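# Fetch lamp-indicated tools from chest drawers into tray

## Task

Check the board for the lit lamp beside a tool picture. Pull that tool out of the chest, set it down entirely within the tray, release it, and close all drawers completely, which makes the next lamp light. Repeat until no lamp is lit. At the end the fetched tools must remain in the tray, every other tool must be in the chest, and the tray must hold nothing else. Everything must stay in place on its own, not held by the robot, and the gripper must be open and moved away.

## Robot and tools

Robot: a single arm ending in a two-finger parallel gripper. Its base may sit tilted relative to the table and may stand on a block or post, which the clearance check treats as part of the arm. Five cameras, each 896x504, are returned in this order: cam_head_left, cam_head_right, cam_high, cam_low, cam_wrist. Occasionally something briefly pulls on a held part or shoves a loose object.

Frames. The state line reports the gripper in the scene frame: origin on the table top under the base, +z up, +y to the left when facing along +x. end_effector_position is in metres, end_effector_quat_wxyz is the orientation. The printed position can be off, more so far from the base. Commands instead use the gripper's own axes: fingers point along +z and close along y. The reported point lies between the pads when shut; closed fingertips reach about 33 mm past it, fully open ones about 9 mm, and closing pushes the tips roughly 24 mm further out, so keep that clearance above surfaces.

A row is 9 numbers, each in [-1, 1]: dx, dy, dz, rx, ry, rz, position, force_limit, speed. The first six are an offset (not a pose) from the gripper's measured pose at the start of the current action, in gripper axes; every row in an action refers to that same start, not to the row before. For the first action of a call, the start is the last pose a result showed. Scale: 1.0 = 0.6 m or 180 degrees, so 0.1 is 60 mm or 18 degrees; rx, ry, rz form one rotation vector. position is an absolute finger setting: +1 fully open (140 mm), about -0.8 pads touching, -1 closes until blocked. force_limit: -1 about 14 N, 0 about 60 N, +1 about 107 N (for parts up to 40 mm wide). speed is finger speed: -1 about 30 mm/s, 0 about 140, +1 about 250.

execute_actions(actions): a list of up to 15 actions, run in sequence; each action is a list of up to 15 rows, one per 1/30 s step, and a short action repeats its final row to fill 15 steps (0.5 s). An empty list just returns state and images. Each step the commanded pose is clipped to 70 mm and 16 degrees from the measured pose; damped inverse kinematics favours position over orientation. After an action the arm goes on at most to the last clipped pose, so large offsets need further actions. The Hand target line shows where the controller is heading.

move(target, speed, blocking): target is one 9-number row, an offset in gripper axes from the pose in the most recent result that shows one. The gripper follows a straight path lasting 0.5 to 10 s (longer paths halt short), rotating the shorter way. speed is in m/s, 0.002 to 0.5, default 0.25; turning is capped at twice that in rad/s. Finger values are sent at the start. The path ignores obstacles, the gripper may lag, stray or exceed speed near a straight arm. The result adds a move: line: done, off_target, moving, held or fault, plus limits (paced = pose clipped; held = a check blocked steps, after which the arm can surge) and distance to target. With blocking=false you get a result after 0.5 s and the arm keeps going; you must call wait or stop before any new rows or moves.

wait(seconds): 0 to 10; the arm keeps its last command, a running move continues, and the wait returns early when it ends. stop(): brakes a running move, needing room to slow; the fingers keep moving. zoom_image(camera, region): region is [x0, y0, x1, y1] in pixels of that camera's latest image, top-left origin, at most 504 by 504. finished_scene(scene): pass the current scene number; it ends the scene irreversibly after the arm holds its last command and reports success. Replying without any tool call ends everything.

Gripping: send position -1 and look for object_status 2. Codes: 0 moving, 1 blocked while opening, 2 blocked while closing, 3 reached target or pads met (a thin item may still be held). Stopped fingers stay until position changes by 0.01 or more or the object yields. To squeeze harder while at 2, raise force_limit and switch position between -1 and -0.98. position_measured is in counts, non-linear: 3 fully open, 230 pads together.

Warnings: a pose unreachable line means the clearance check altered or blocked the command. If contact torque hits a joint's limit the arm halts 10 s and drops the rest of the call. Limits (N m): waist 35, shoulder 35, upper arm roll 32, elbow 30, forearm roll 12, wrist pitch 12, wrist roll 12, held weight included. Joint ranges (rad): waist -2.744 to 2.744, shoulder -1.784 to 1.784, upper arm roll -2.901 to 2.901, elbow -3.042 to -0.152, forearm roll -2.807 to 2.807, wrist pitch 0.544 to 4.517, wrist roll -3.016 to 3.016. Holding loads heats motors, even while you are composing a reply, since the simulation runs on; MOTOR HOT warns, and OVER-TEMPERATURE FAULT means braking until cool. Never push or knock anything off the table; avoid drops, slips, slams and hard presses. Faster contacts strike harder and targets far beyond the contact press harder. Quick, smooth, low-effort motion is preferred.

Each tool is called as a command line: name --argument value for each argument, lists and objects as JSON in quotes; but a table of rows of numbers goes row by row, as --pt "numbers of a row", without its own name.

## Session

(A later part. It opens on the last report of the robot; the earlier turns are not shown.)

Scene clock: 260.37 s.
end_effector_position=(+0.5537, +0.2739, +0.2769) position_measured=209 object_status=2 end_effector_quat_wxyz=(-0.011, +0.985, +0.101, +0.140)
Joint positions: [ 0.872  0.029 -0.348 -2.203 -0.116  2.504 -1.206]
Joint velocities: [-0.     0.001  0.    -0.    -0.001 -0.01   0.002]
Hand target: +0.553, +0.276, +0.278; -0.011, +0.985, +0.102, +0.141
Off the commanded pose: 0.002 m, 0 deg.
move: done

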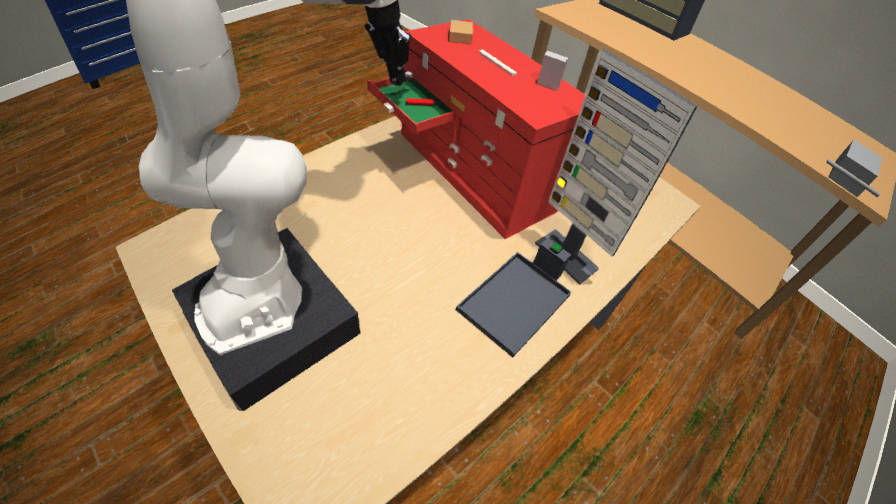

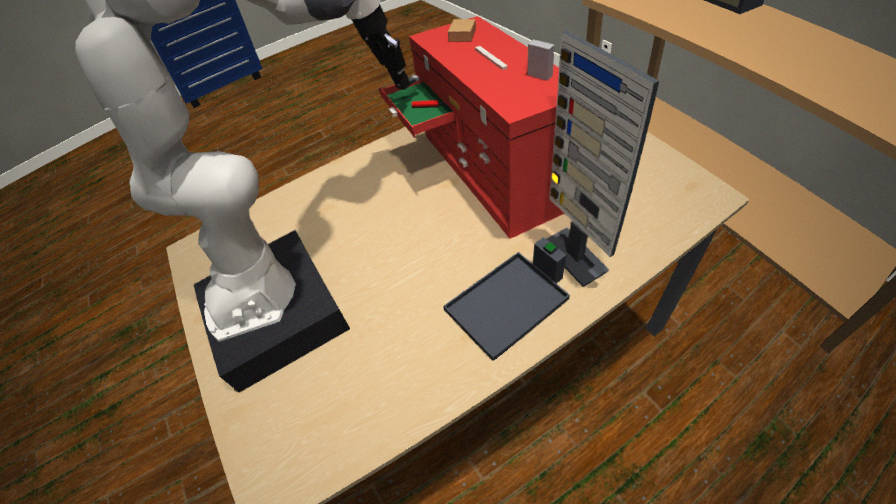

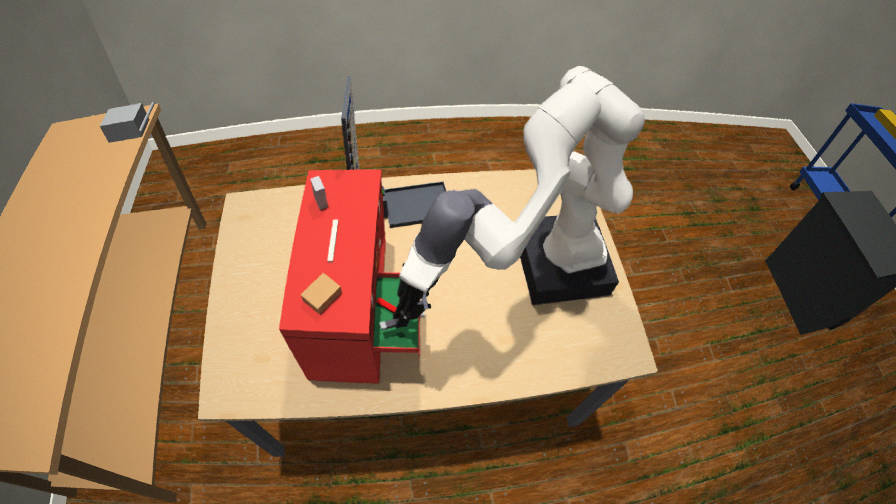

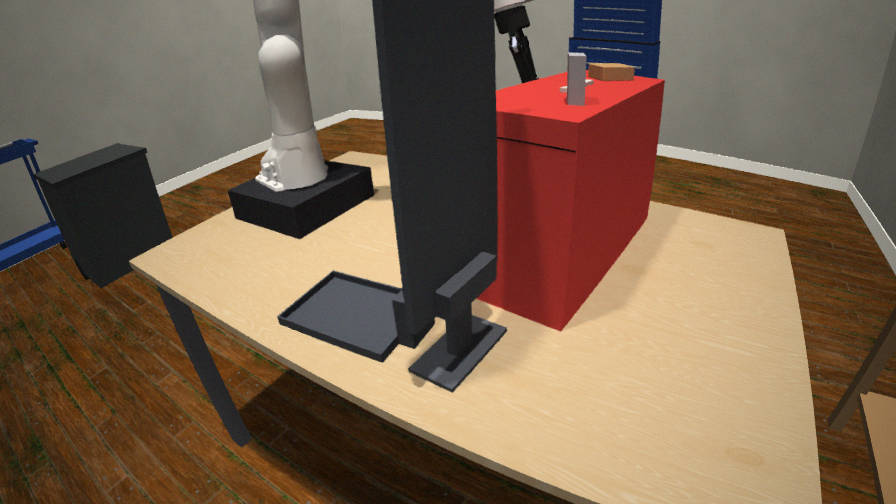

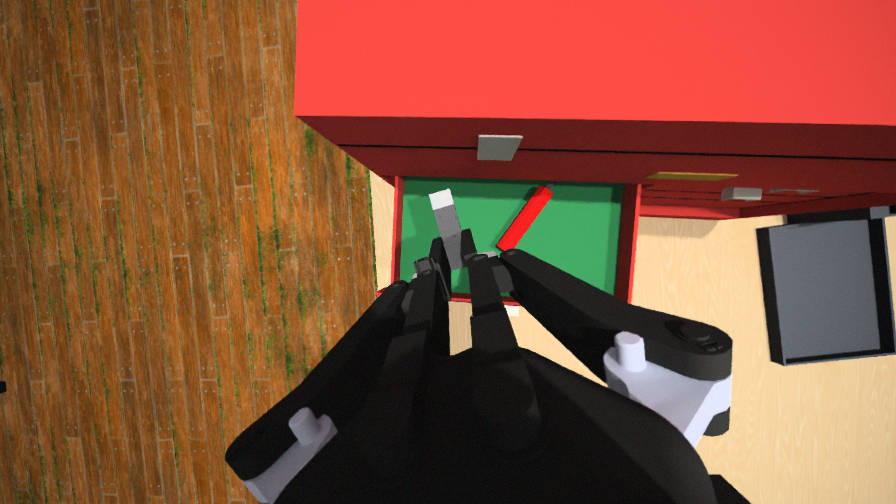

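move --target '[-0.1636, 0.3116, -0.0558, -0.0103, -0.0003, 0.0352, -1, 0, -0.3]' --speed 0.3

Scene clock: 268.43 s.
end_effector_position=(+0.4900, +0.0712, +0.2844) position_measured=209 object_status=2 end_effector_quat_wxyz=(-0.005, +0.989, +0.039, +0.140)
Joint positions: [ 0.669 -0.39  -0.487 -2.589 -0.329  2.505 -1.263]
Joint velocities: [-0.     0.    -0.001  0.    -0.006 -0.003 -0.022]
Hand target: +0.490, +0.070, +0.285; -0.004, +0.989, +0.044, +0.140
Off the commanded pose: 0.002 m, 1 deg.
move: done

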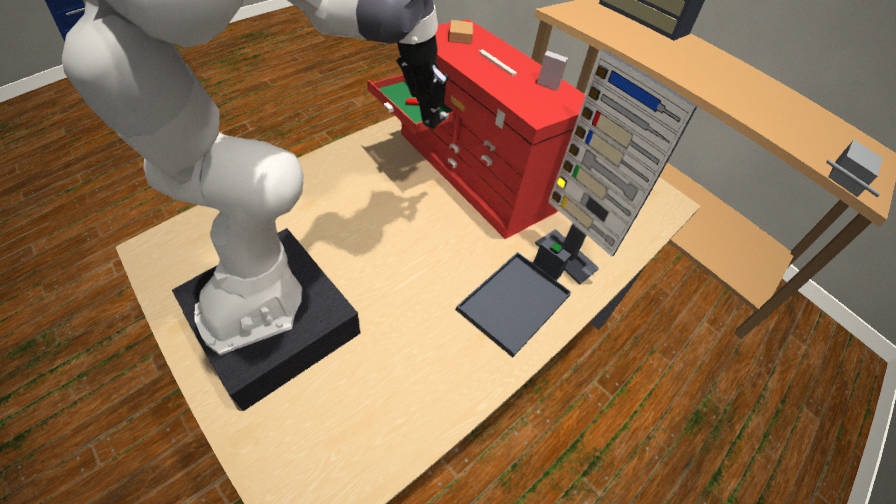

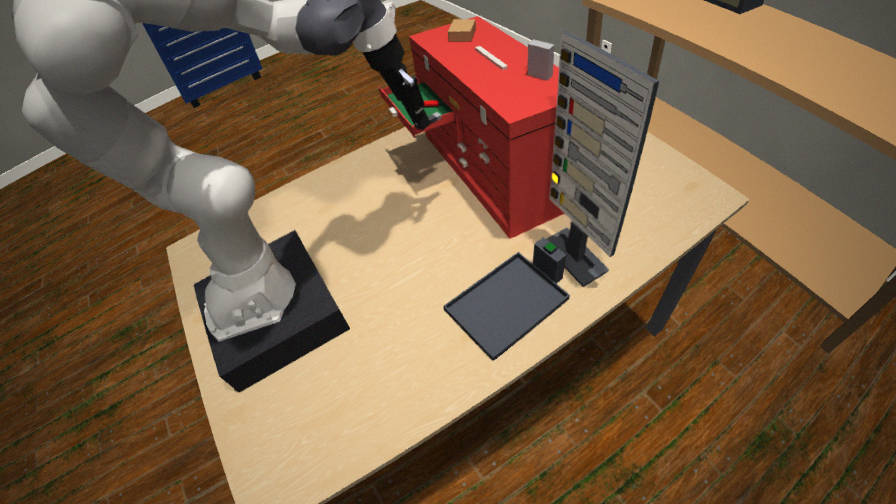

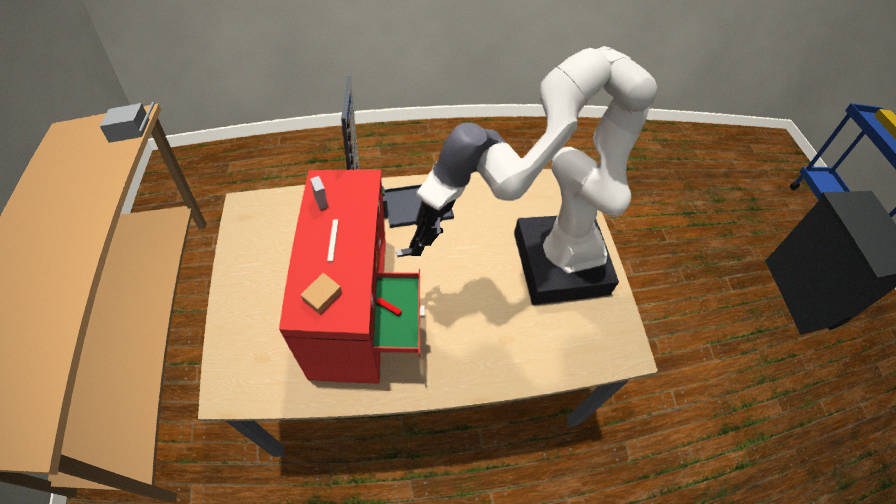

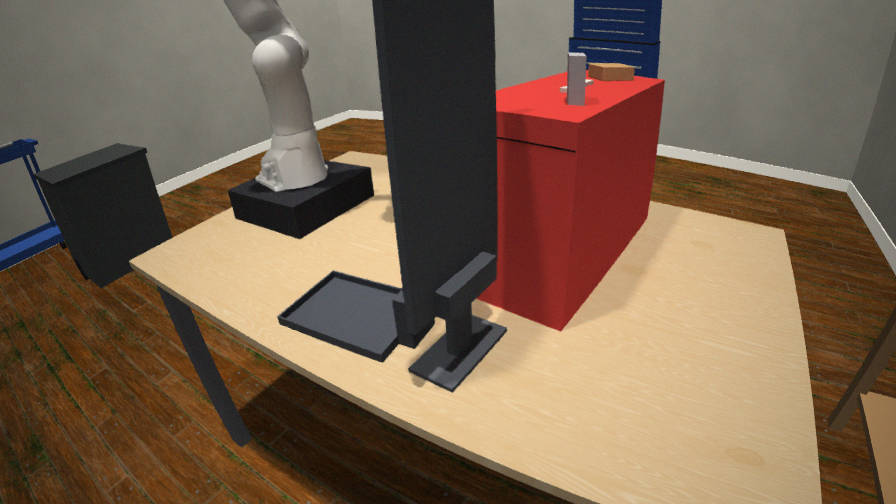

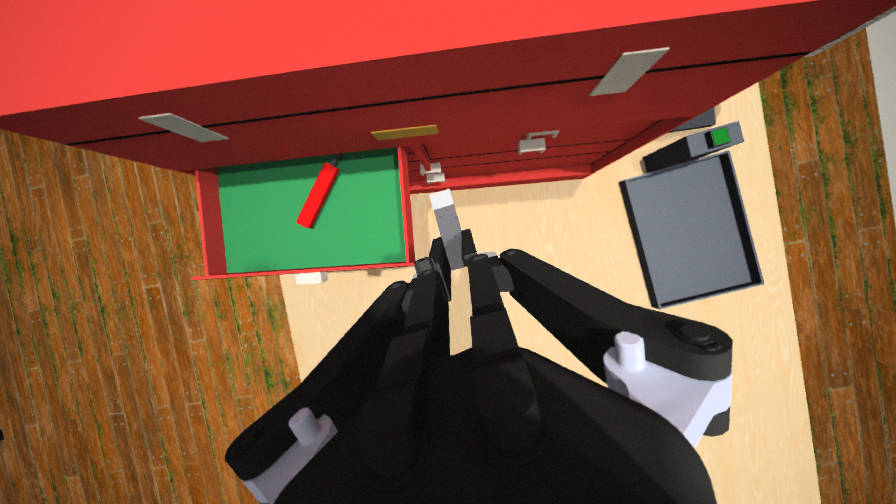

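move --target '[-0.2199, 0.517, 0.2825, -0.0038, 0, 0.0133, -1, 0, -0.3]' --speed 0.3

Scene clock: 281.93 s.
end_effector_position=(+0.4312, -0.2480, +0.0870) position_measured=209 object_status=2 end_effector_quat_wxyz=(+0.001, +0.990, +0.008, +0.139)
Joint positions: [-0.945  0.208  0.46  -2.61   0.511  3.02  -2.633]
Joint velocities: [-0.033  0.002  0.031 -0.003  0.002  0.006 -0.039]
Hand target: +0.431, -0.248, +0.087; +0.002, +0.990, +0.014, +0.139
Off the commanded pose: 0.005 m, 1 deg.
move: off_target; limits=paced

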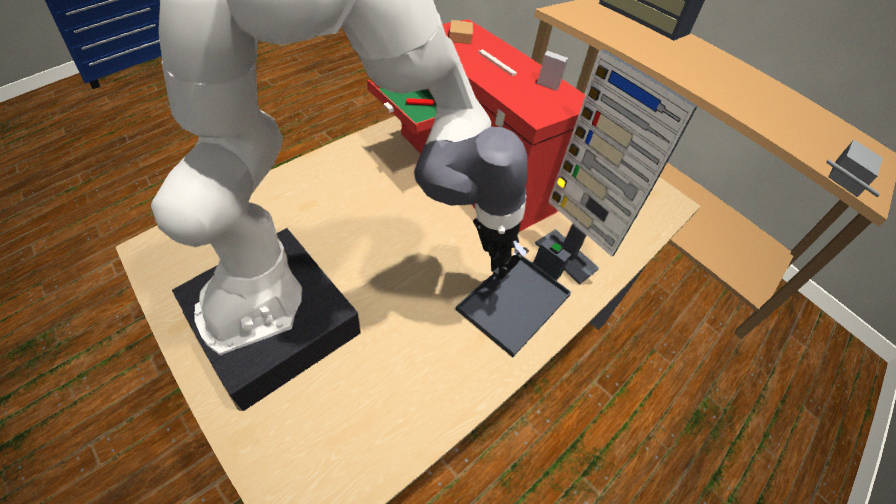

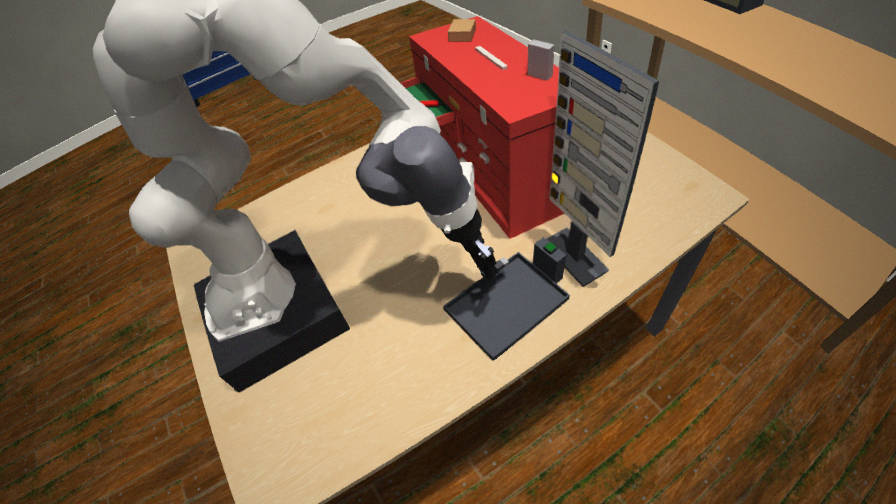

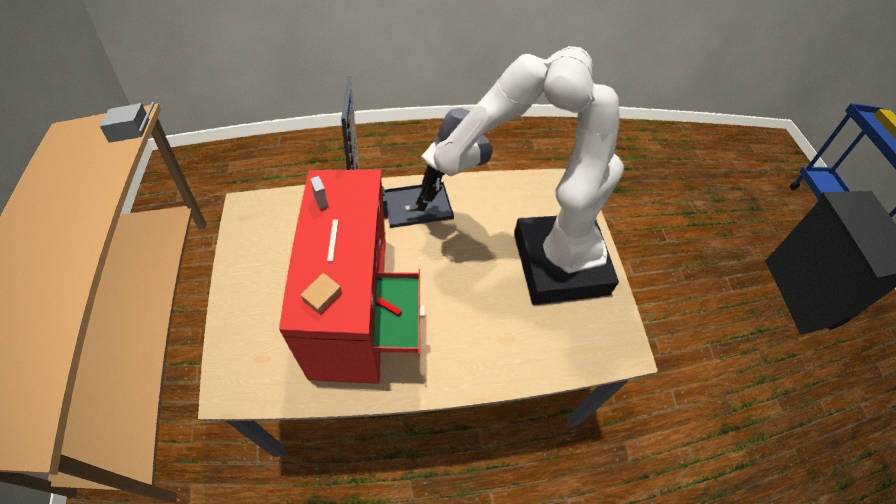

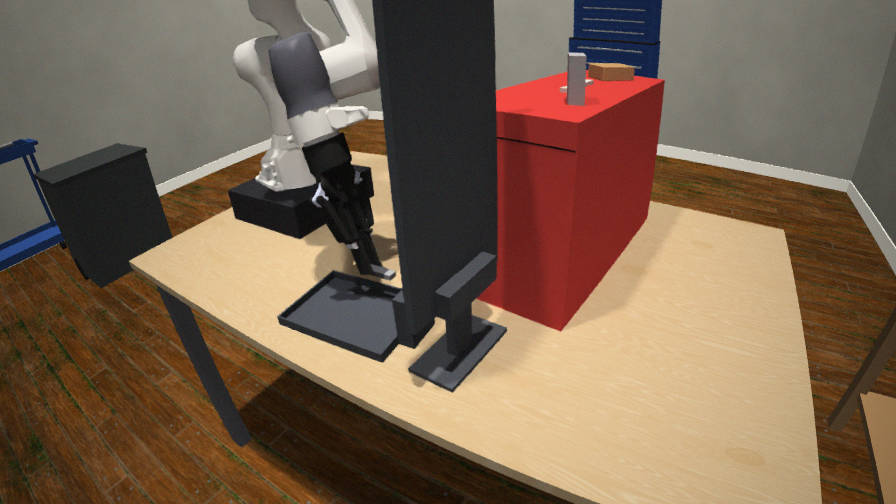

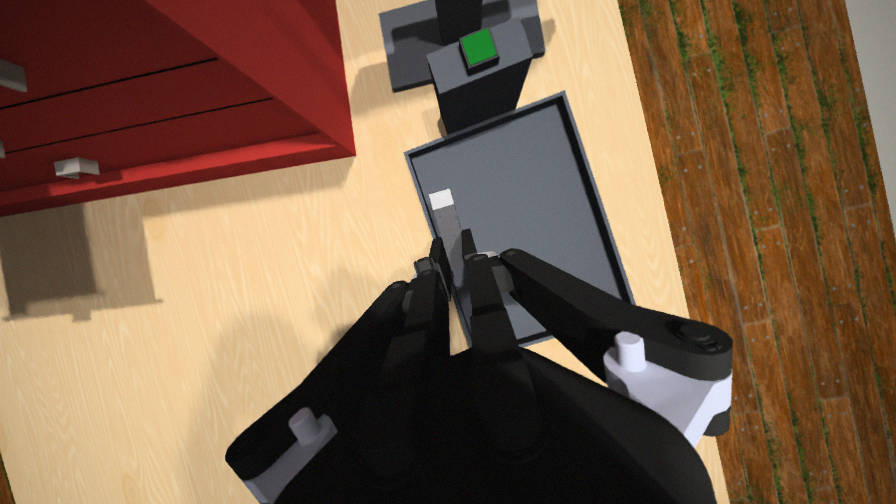

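move --target '[-0.0177, 0.0464, 0.0592, -0.0306, -0.0005, 0.1067, -1, 0, -0.3]' --speed 0.17

zoom_image --camera "cam_low" --region '[270, 220, 430, 360]'

Scene clock: 296.30 s.
end_effector_position=(+0.4281, -0.2760, +0.0485) position_measured=209 object_status=2 end_effector_quat_wxyz=(+0.028, +0.978, -0.157, +0.133)
Joint positions: [-0.649  0.341  0.197 -2.56   0.645  3.172 -2.412]
Joint velocities: [ 0.03  -0.    -0.025  0.001  0.012 -0.008  0.023]
Hand target: +0.429, -0.277, +0.050; +0.027, +0.977, -0.163, +0.134
Off the commanded pose: 0.003 m, 1 deg.
move: done

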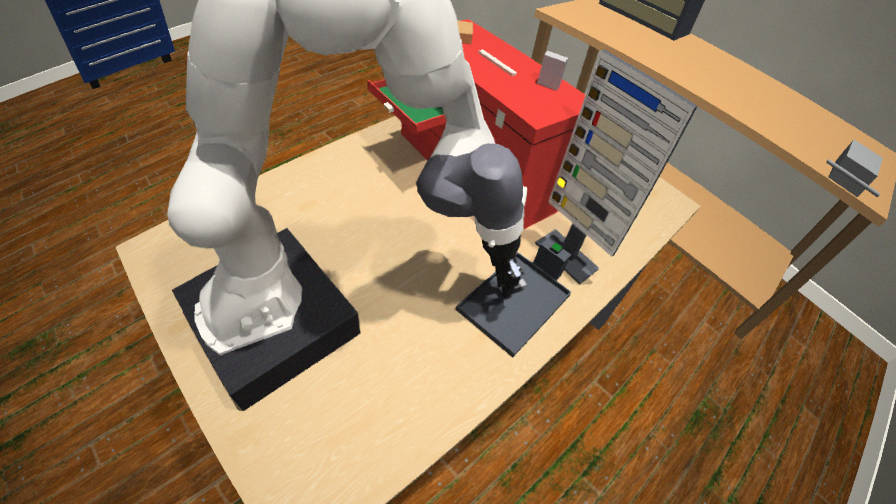

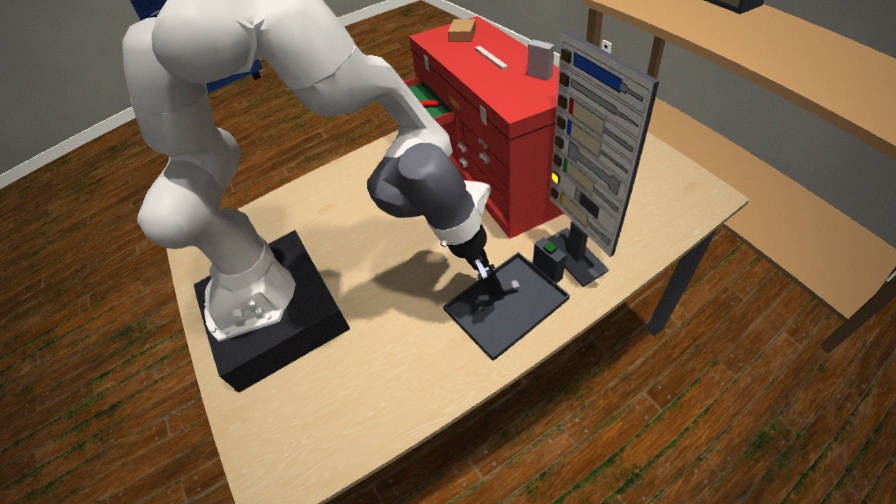

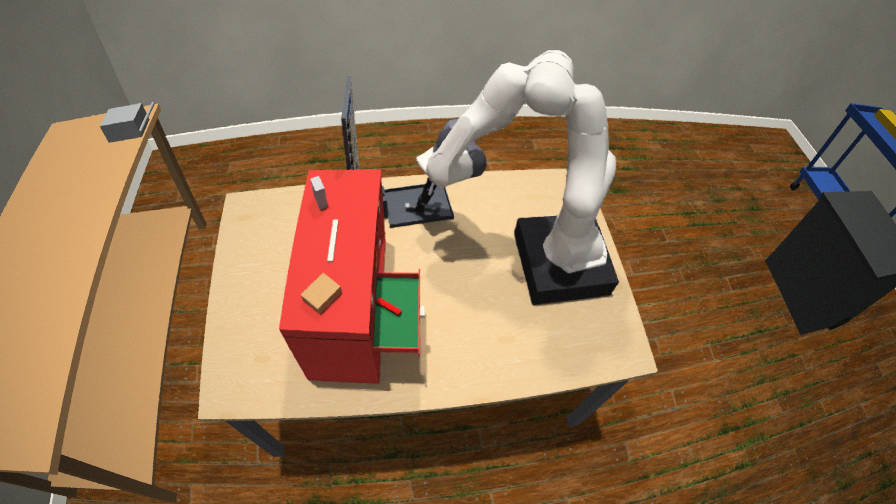

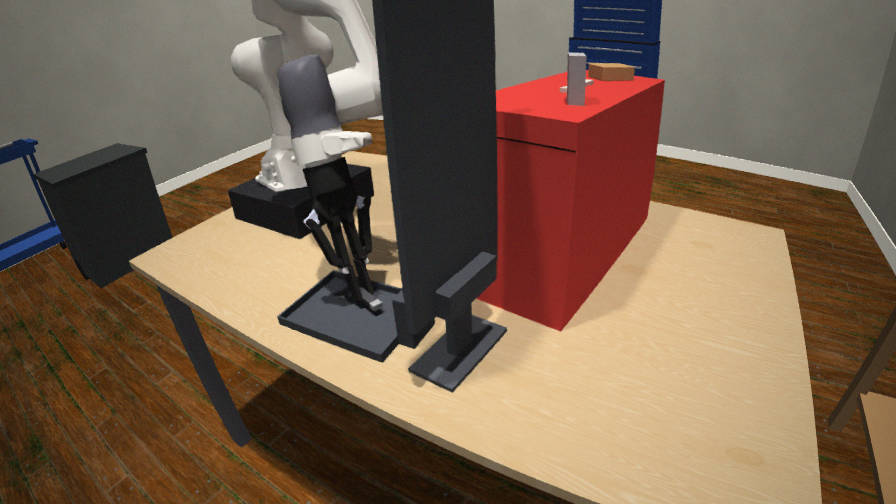

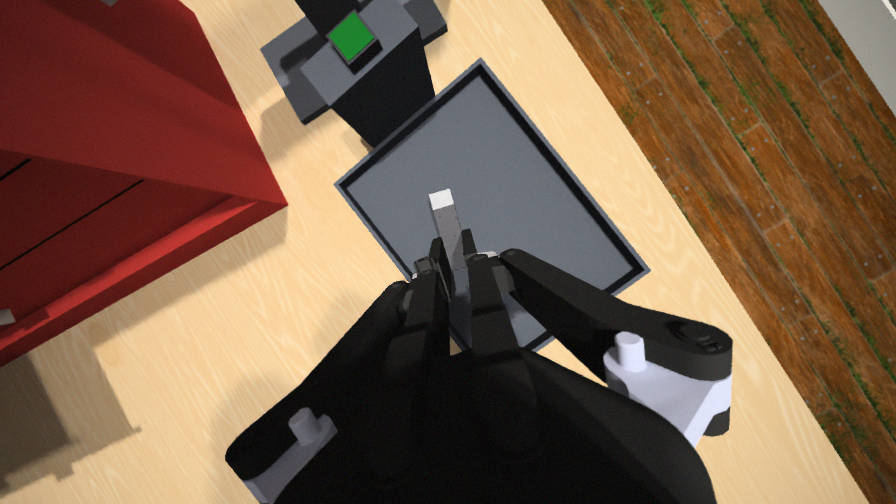

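Region (270, 220, 430, 360) of cam_low's 896x504 image, scaled by 3.150, with more detail than that image has; it fills the top 441 rows of this view, and the rest is white.

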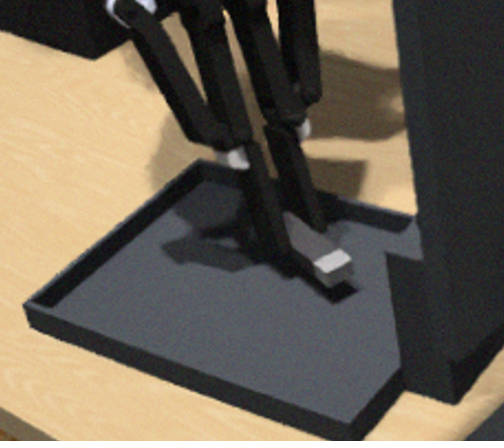

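execute_actions --actions '[[[-0.0004,0,0.0013,0,0,0,-1,0,-0.3],[-0.0007,0,0.0026,0,0,0,-1,0,-0.3],[-0.0011,0,0.0038,0,0,0,-1,0,-0.3],[-0.0014,0,0.0051,0,0,0,-1,0,-0.3],[-0.0018,0,0.0064,0,0,0,-1,0,-0.3],[-0.0022,0,0.0077,0,0,0,-1,0,-0.3],[-0.0025,0,0.009,0,0,0,-1,0,-0.3],[-0.0029,0,0.0102,0,0,0,-1,0,-0.3],[-0.0032,0,0.0115,0,0,0,-1,0,-0.3],[-0.0036,0,0.0128,0,0,0,-1,0,-0.3]]]'

zoom_image --camera "cam_low" --region '[270, 220, 430, 360]'

Scene clock: 301.23 s.
end_effector_position=(+0.4259, -0.2736, +0.0392) position_measured=209 object_status=2 end_effector_quat_wxyz=(+0.025, +0.978, -0.160, +0.130)
Joint positions: [-0.672  0.368  0.221 -2.556  0.646  3.188 -2.413]
Joint velocities: [-0.025  0.008  0.021  0.001  0.     0.022 -0.008]
Hand target: +0.428, -0.276, +0.041; +0.028, +0.978, -0.157, +0.133
Off the commanded pose: 0.004 m, 1 deg.

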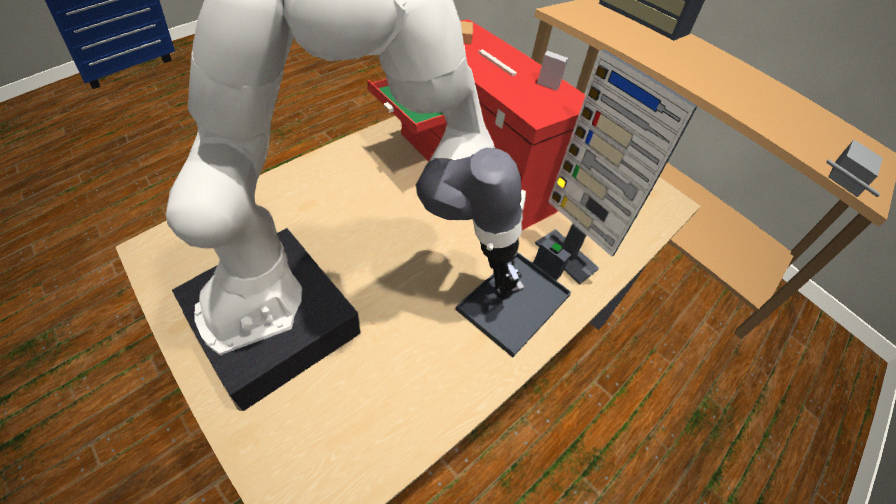

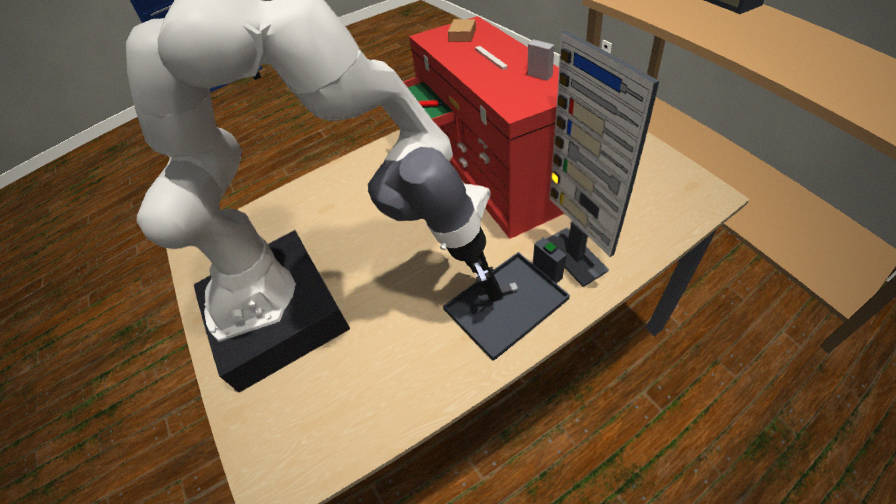

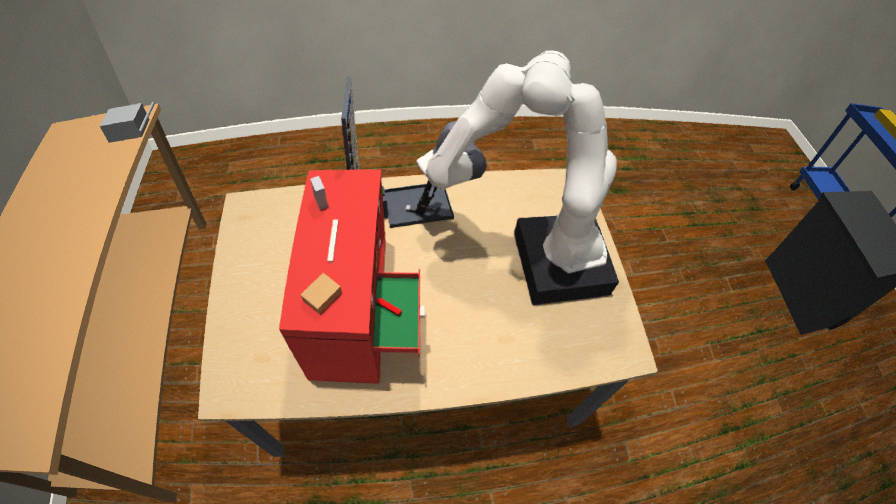

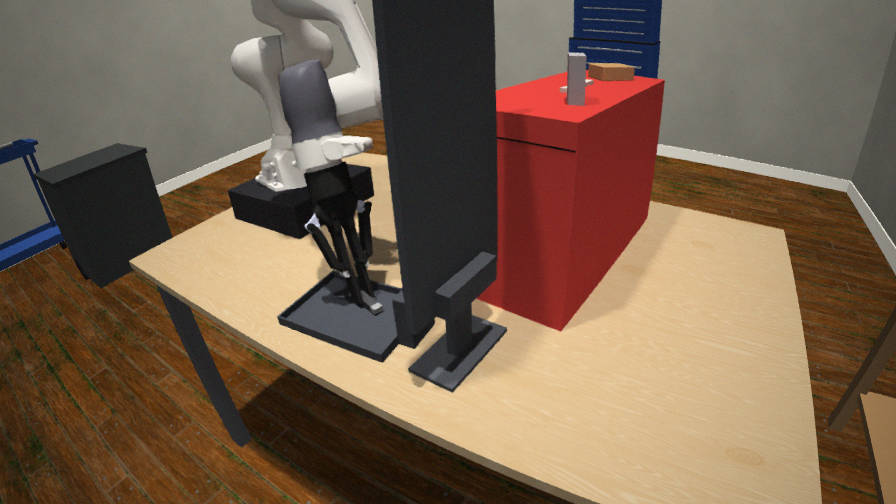

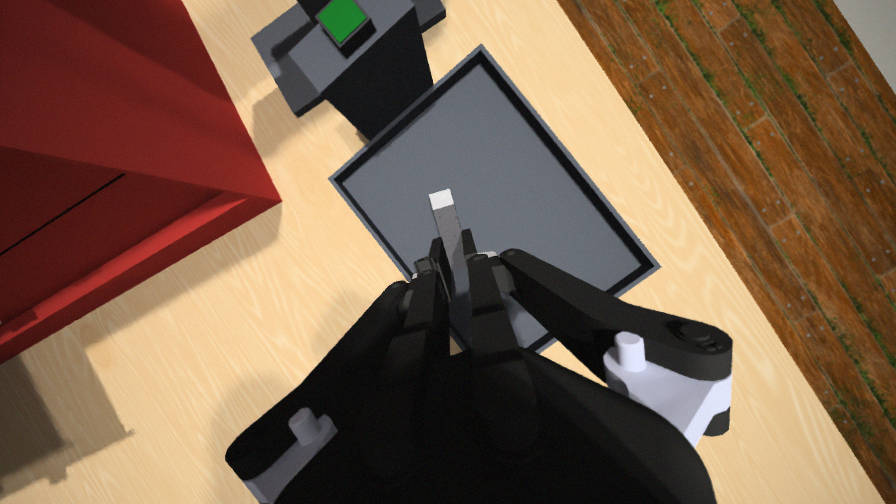

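Region (270, 220, 430, 360) of cam_low's 896x504 image, scaled by 3.150, with more detail than that image has; it fills the top 441 rows of this view, and the rest is white.

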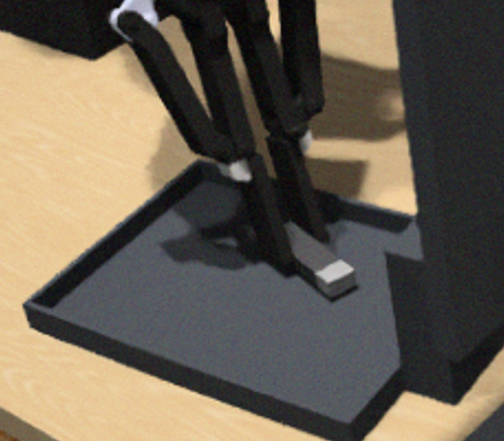

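execute_actions --actions '[[[-0.0005,0,0.002,0,0,0,-1,0,-0.3],[-0.0005,0,0.002,0,0,0,-1,0,-0.3],[-0.0005,0,0.002,0,0,0,-1,0,-0.3],[-0.0005,0,0.002,0,0,0,-1,0,-0.3],[-0.0005,0,0.002,0,0,0,-1,0,-0.3],[-0.0005,0,0.002,0,0,0,-1,0,-0.3],[-0.0005,0,0.002,0,0,0,-0.45,0,0]],[[0.001,0,-0.004,0,0,0,-0.45,0,0],[0.003,0,-0.01,0,0,0,-0.45,0,0],[0.005,0,-0.018,0,0,0,-0.45,0,0],[0.0075,0,-0.027,0,0,0,-0.45,0,0],[0.01,0,-0.036,0,0,0,-0.45,0,0],[0.0125,0,-0.045,0,0,0,-0.45,0,0],[0.015,0,-0.054,0,0,0,-0.45,0,0],[0.017,0,-0.062,0,0,0,-0.45,0,0],[0.019,0,-0.068,0,0,0,-0.45,0,0],[0.02,0,-0.072,0,0,0,-0.45,0,0]]]'

Scene clock: 306.03 s.
end_effector_position=(+0.4303, -0.2811, +0.0866) position_measured=186 object_status=3 end_effector_quat_wxyz=(+0.034, +0.978, -0.148, +0.142)
Joint positions: [-0.566  0.223  0.098 -2.594  0.592  3.1   -2.373]
Joint velocities: [ 0.183 -0.033 -0.186 -0.015 -0.101 -0.125  0.114]
Hand target: +0.427, -0.274, +0.083; +0.024, +0.978, -0.158, +0.134
Off the commanded pose: 0.009 m, 2 deg.

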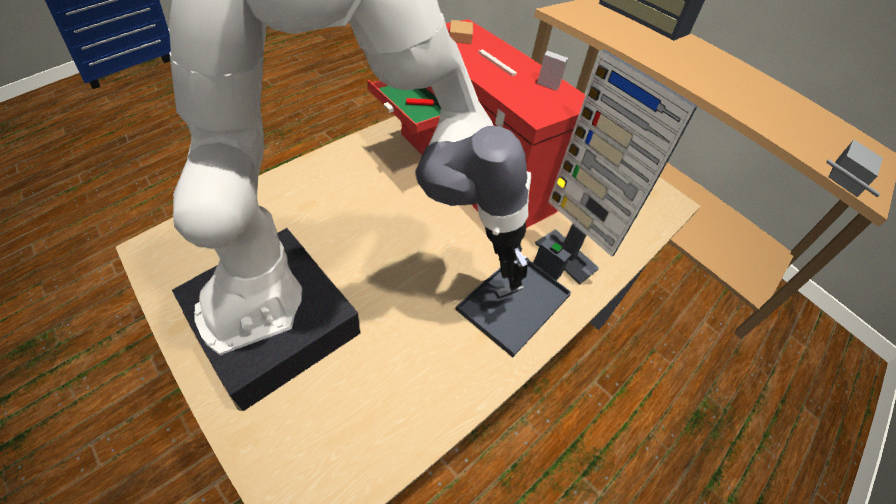

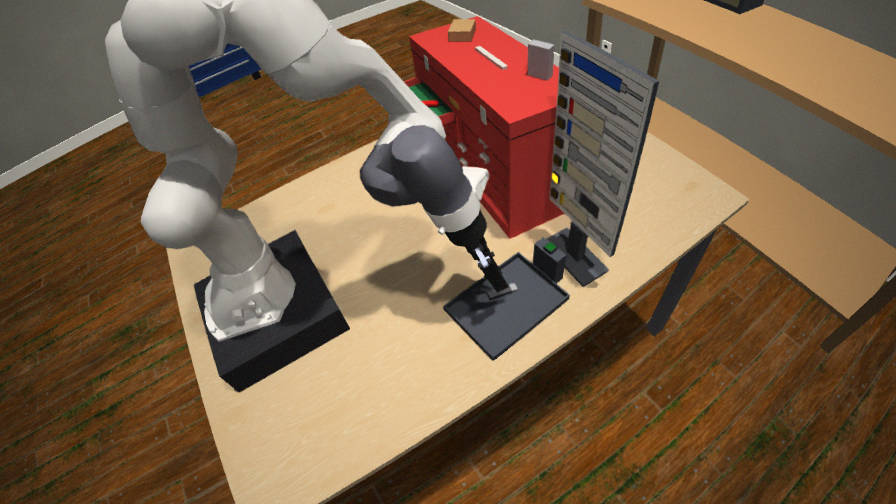

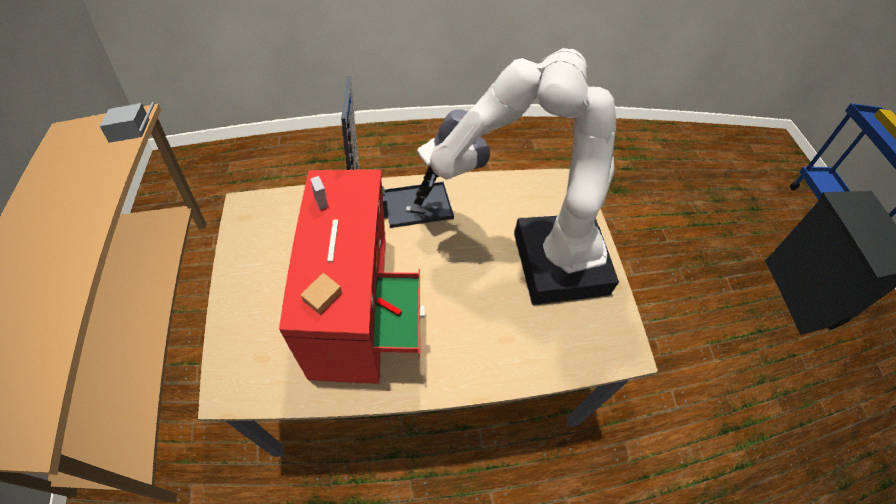

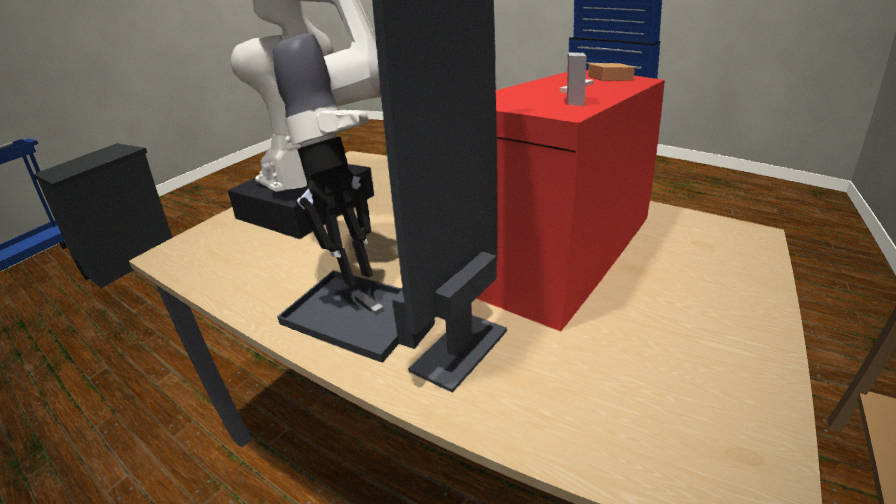

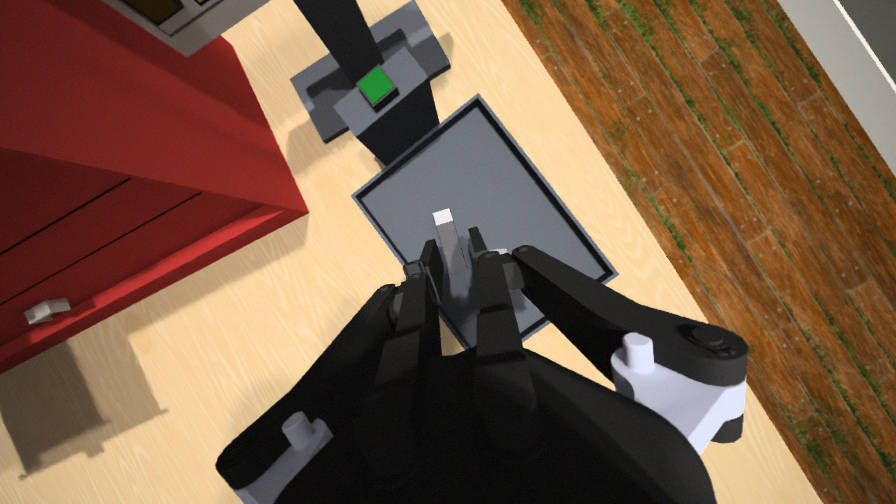

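move --target '[-0.1029, -0.7231, -0.3025, 0.0516, 0.0468, -0.1137, -0.85, -0.5, 0]' --speed 0.33

Scene clock: 329.37 s.
end_effector_position=(+0.4564, +0.1703, +0.2382) position_measured=232 object_status=3 end_effector_quat_wxyz=(-0.015, +0.974, +0.049, +0.222)
Joint positions: [-0.369 -0.507  0.964 -2.777  0.755  2.818 -1.773]
Joint velocities: [-0.004 -0.     0.005  0.     0.002 -0.01   0.027]
Hand target: +0.456, +0.171, +0.239; -0.016, +0.974, +0.043, +0.221
Off the commanded pose: 0.006 m, 1 deg.
move: off_target

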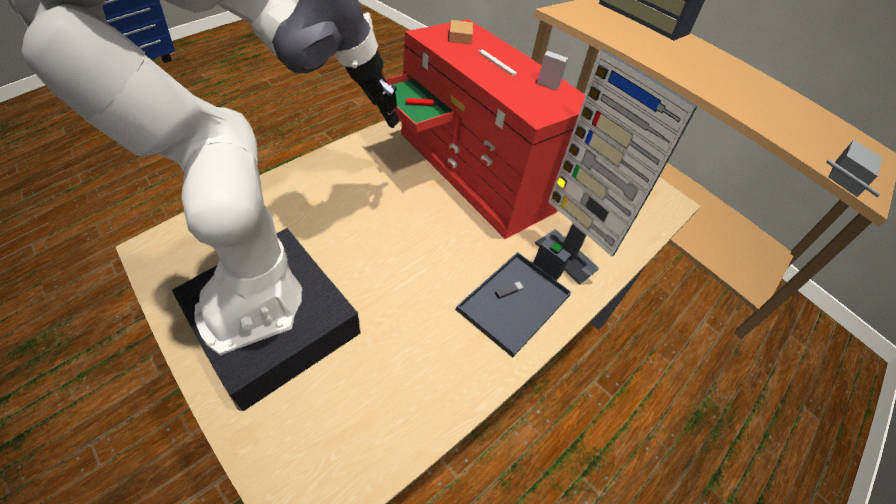

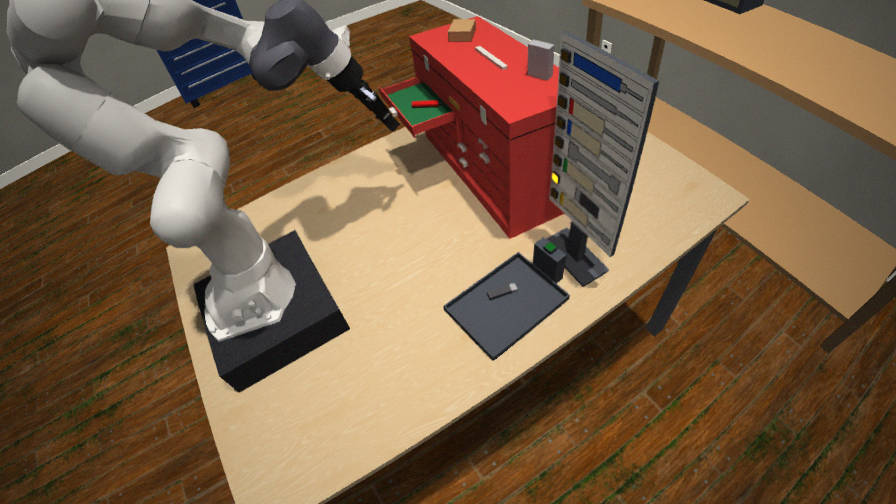

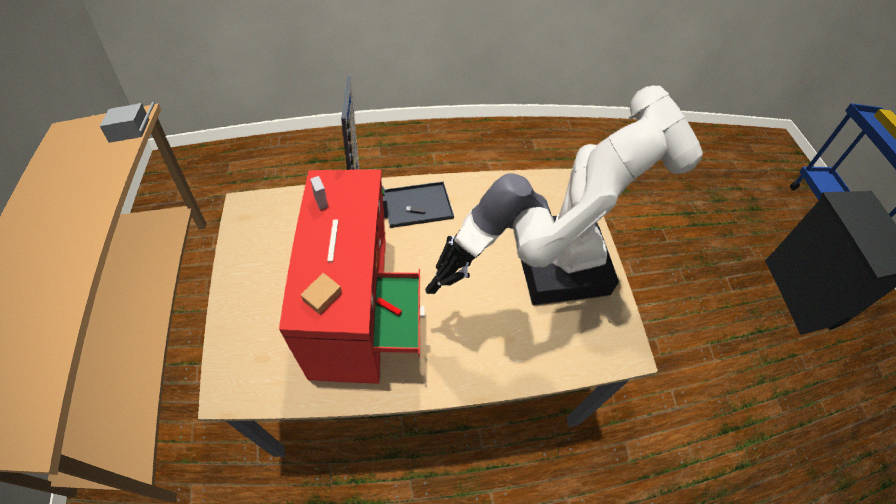

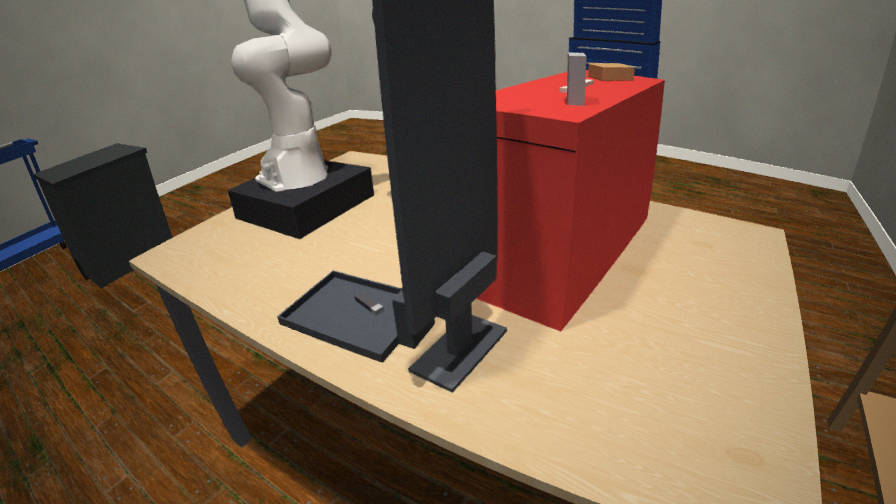

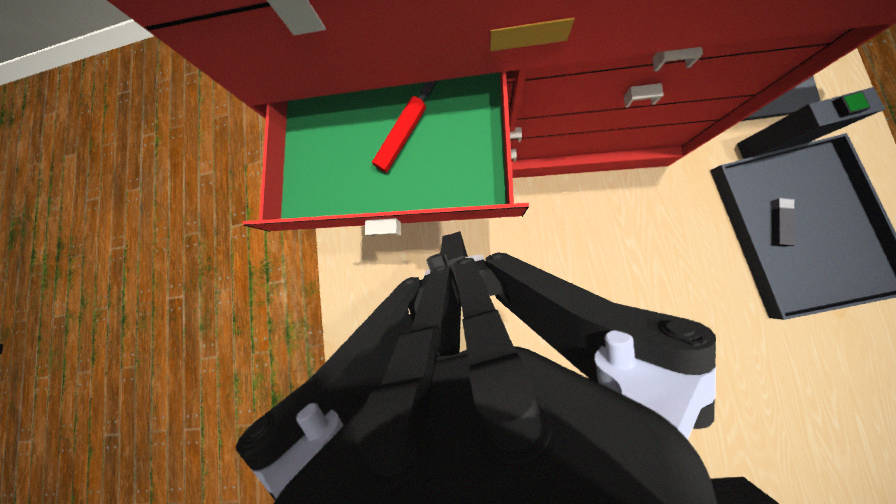

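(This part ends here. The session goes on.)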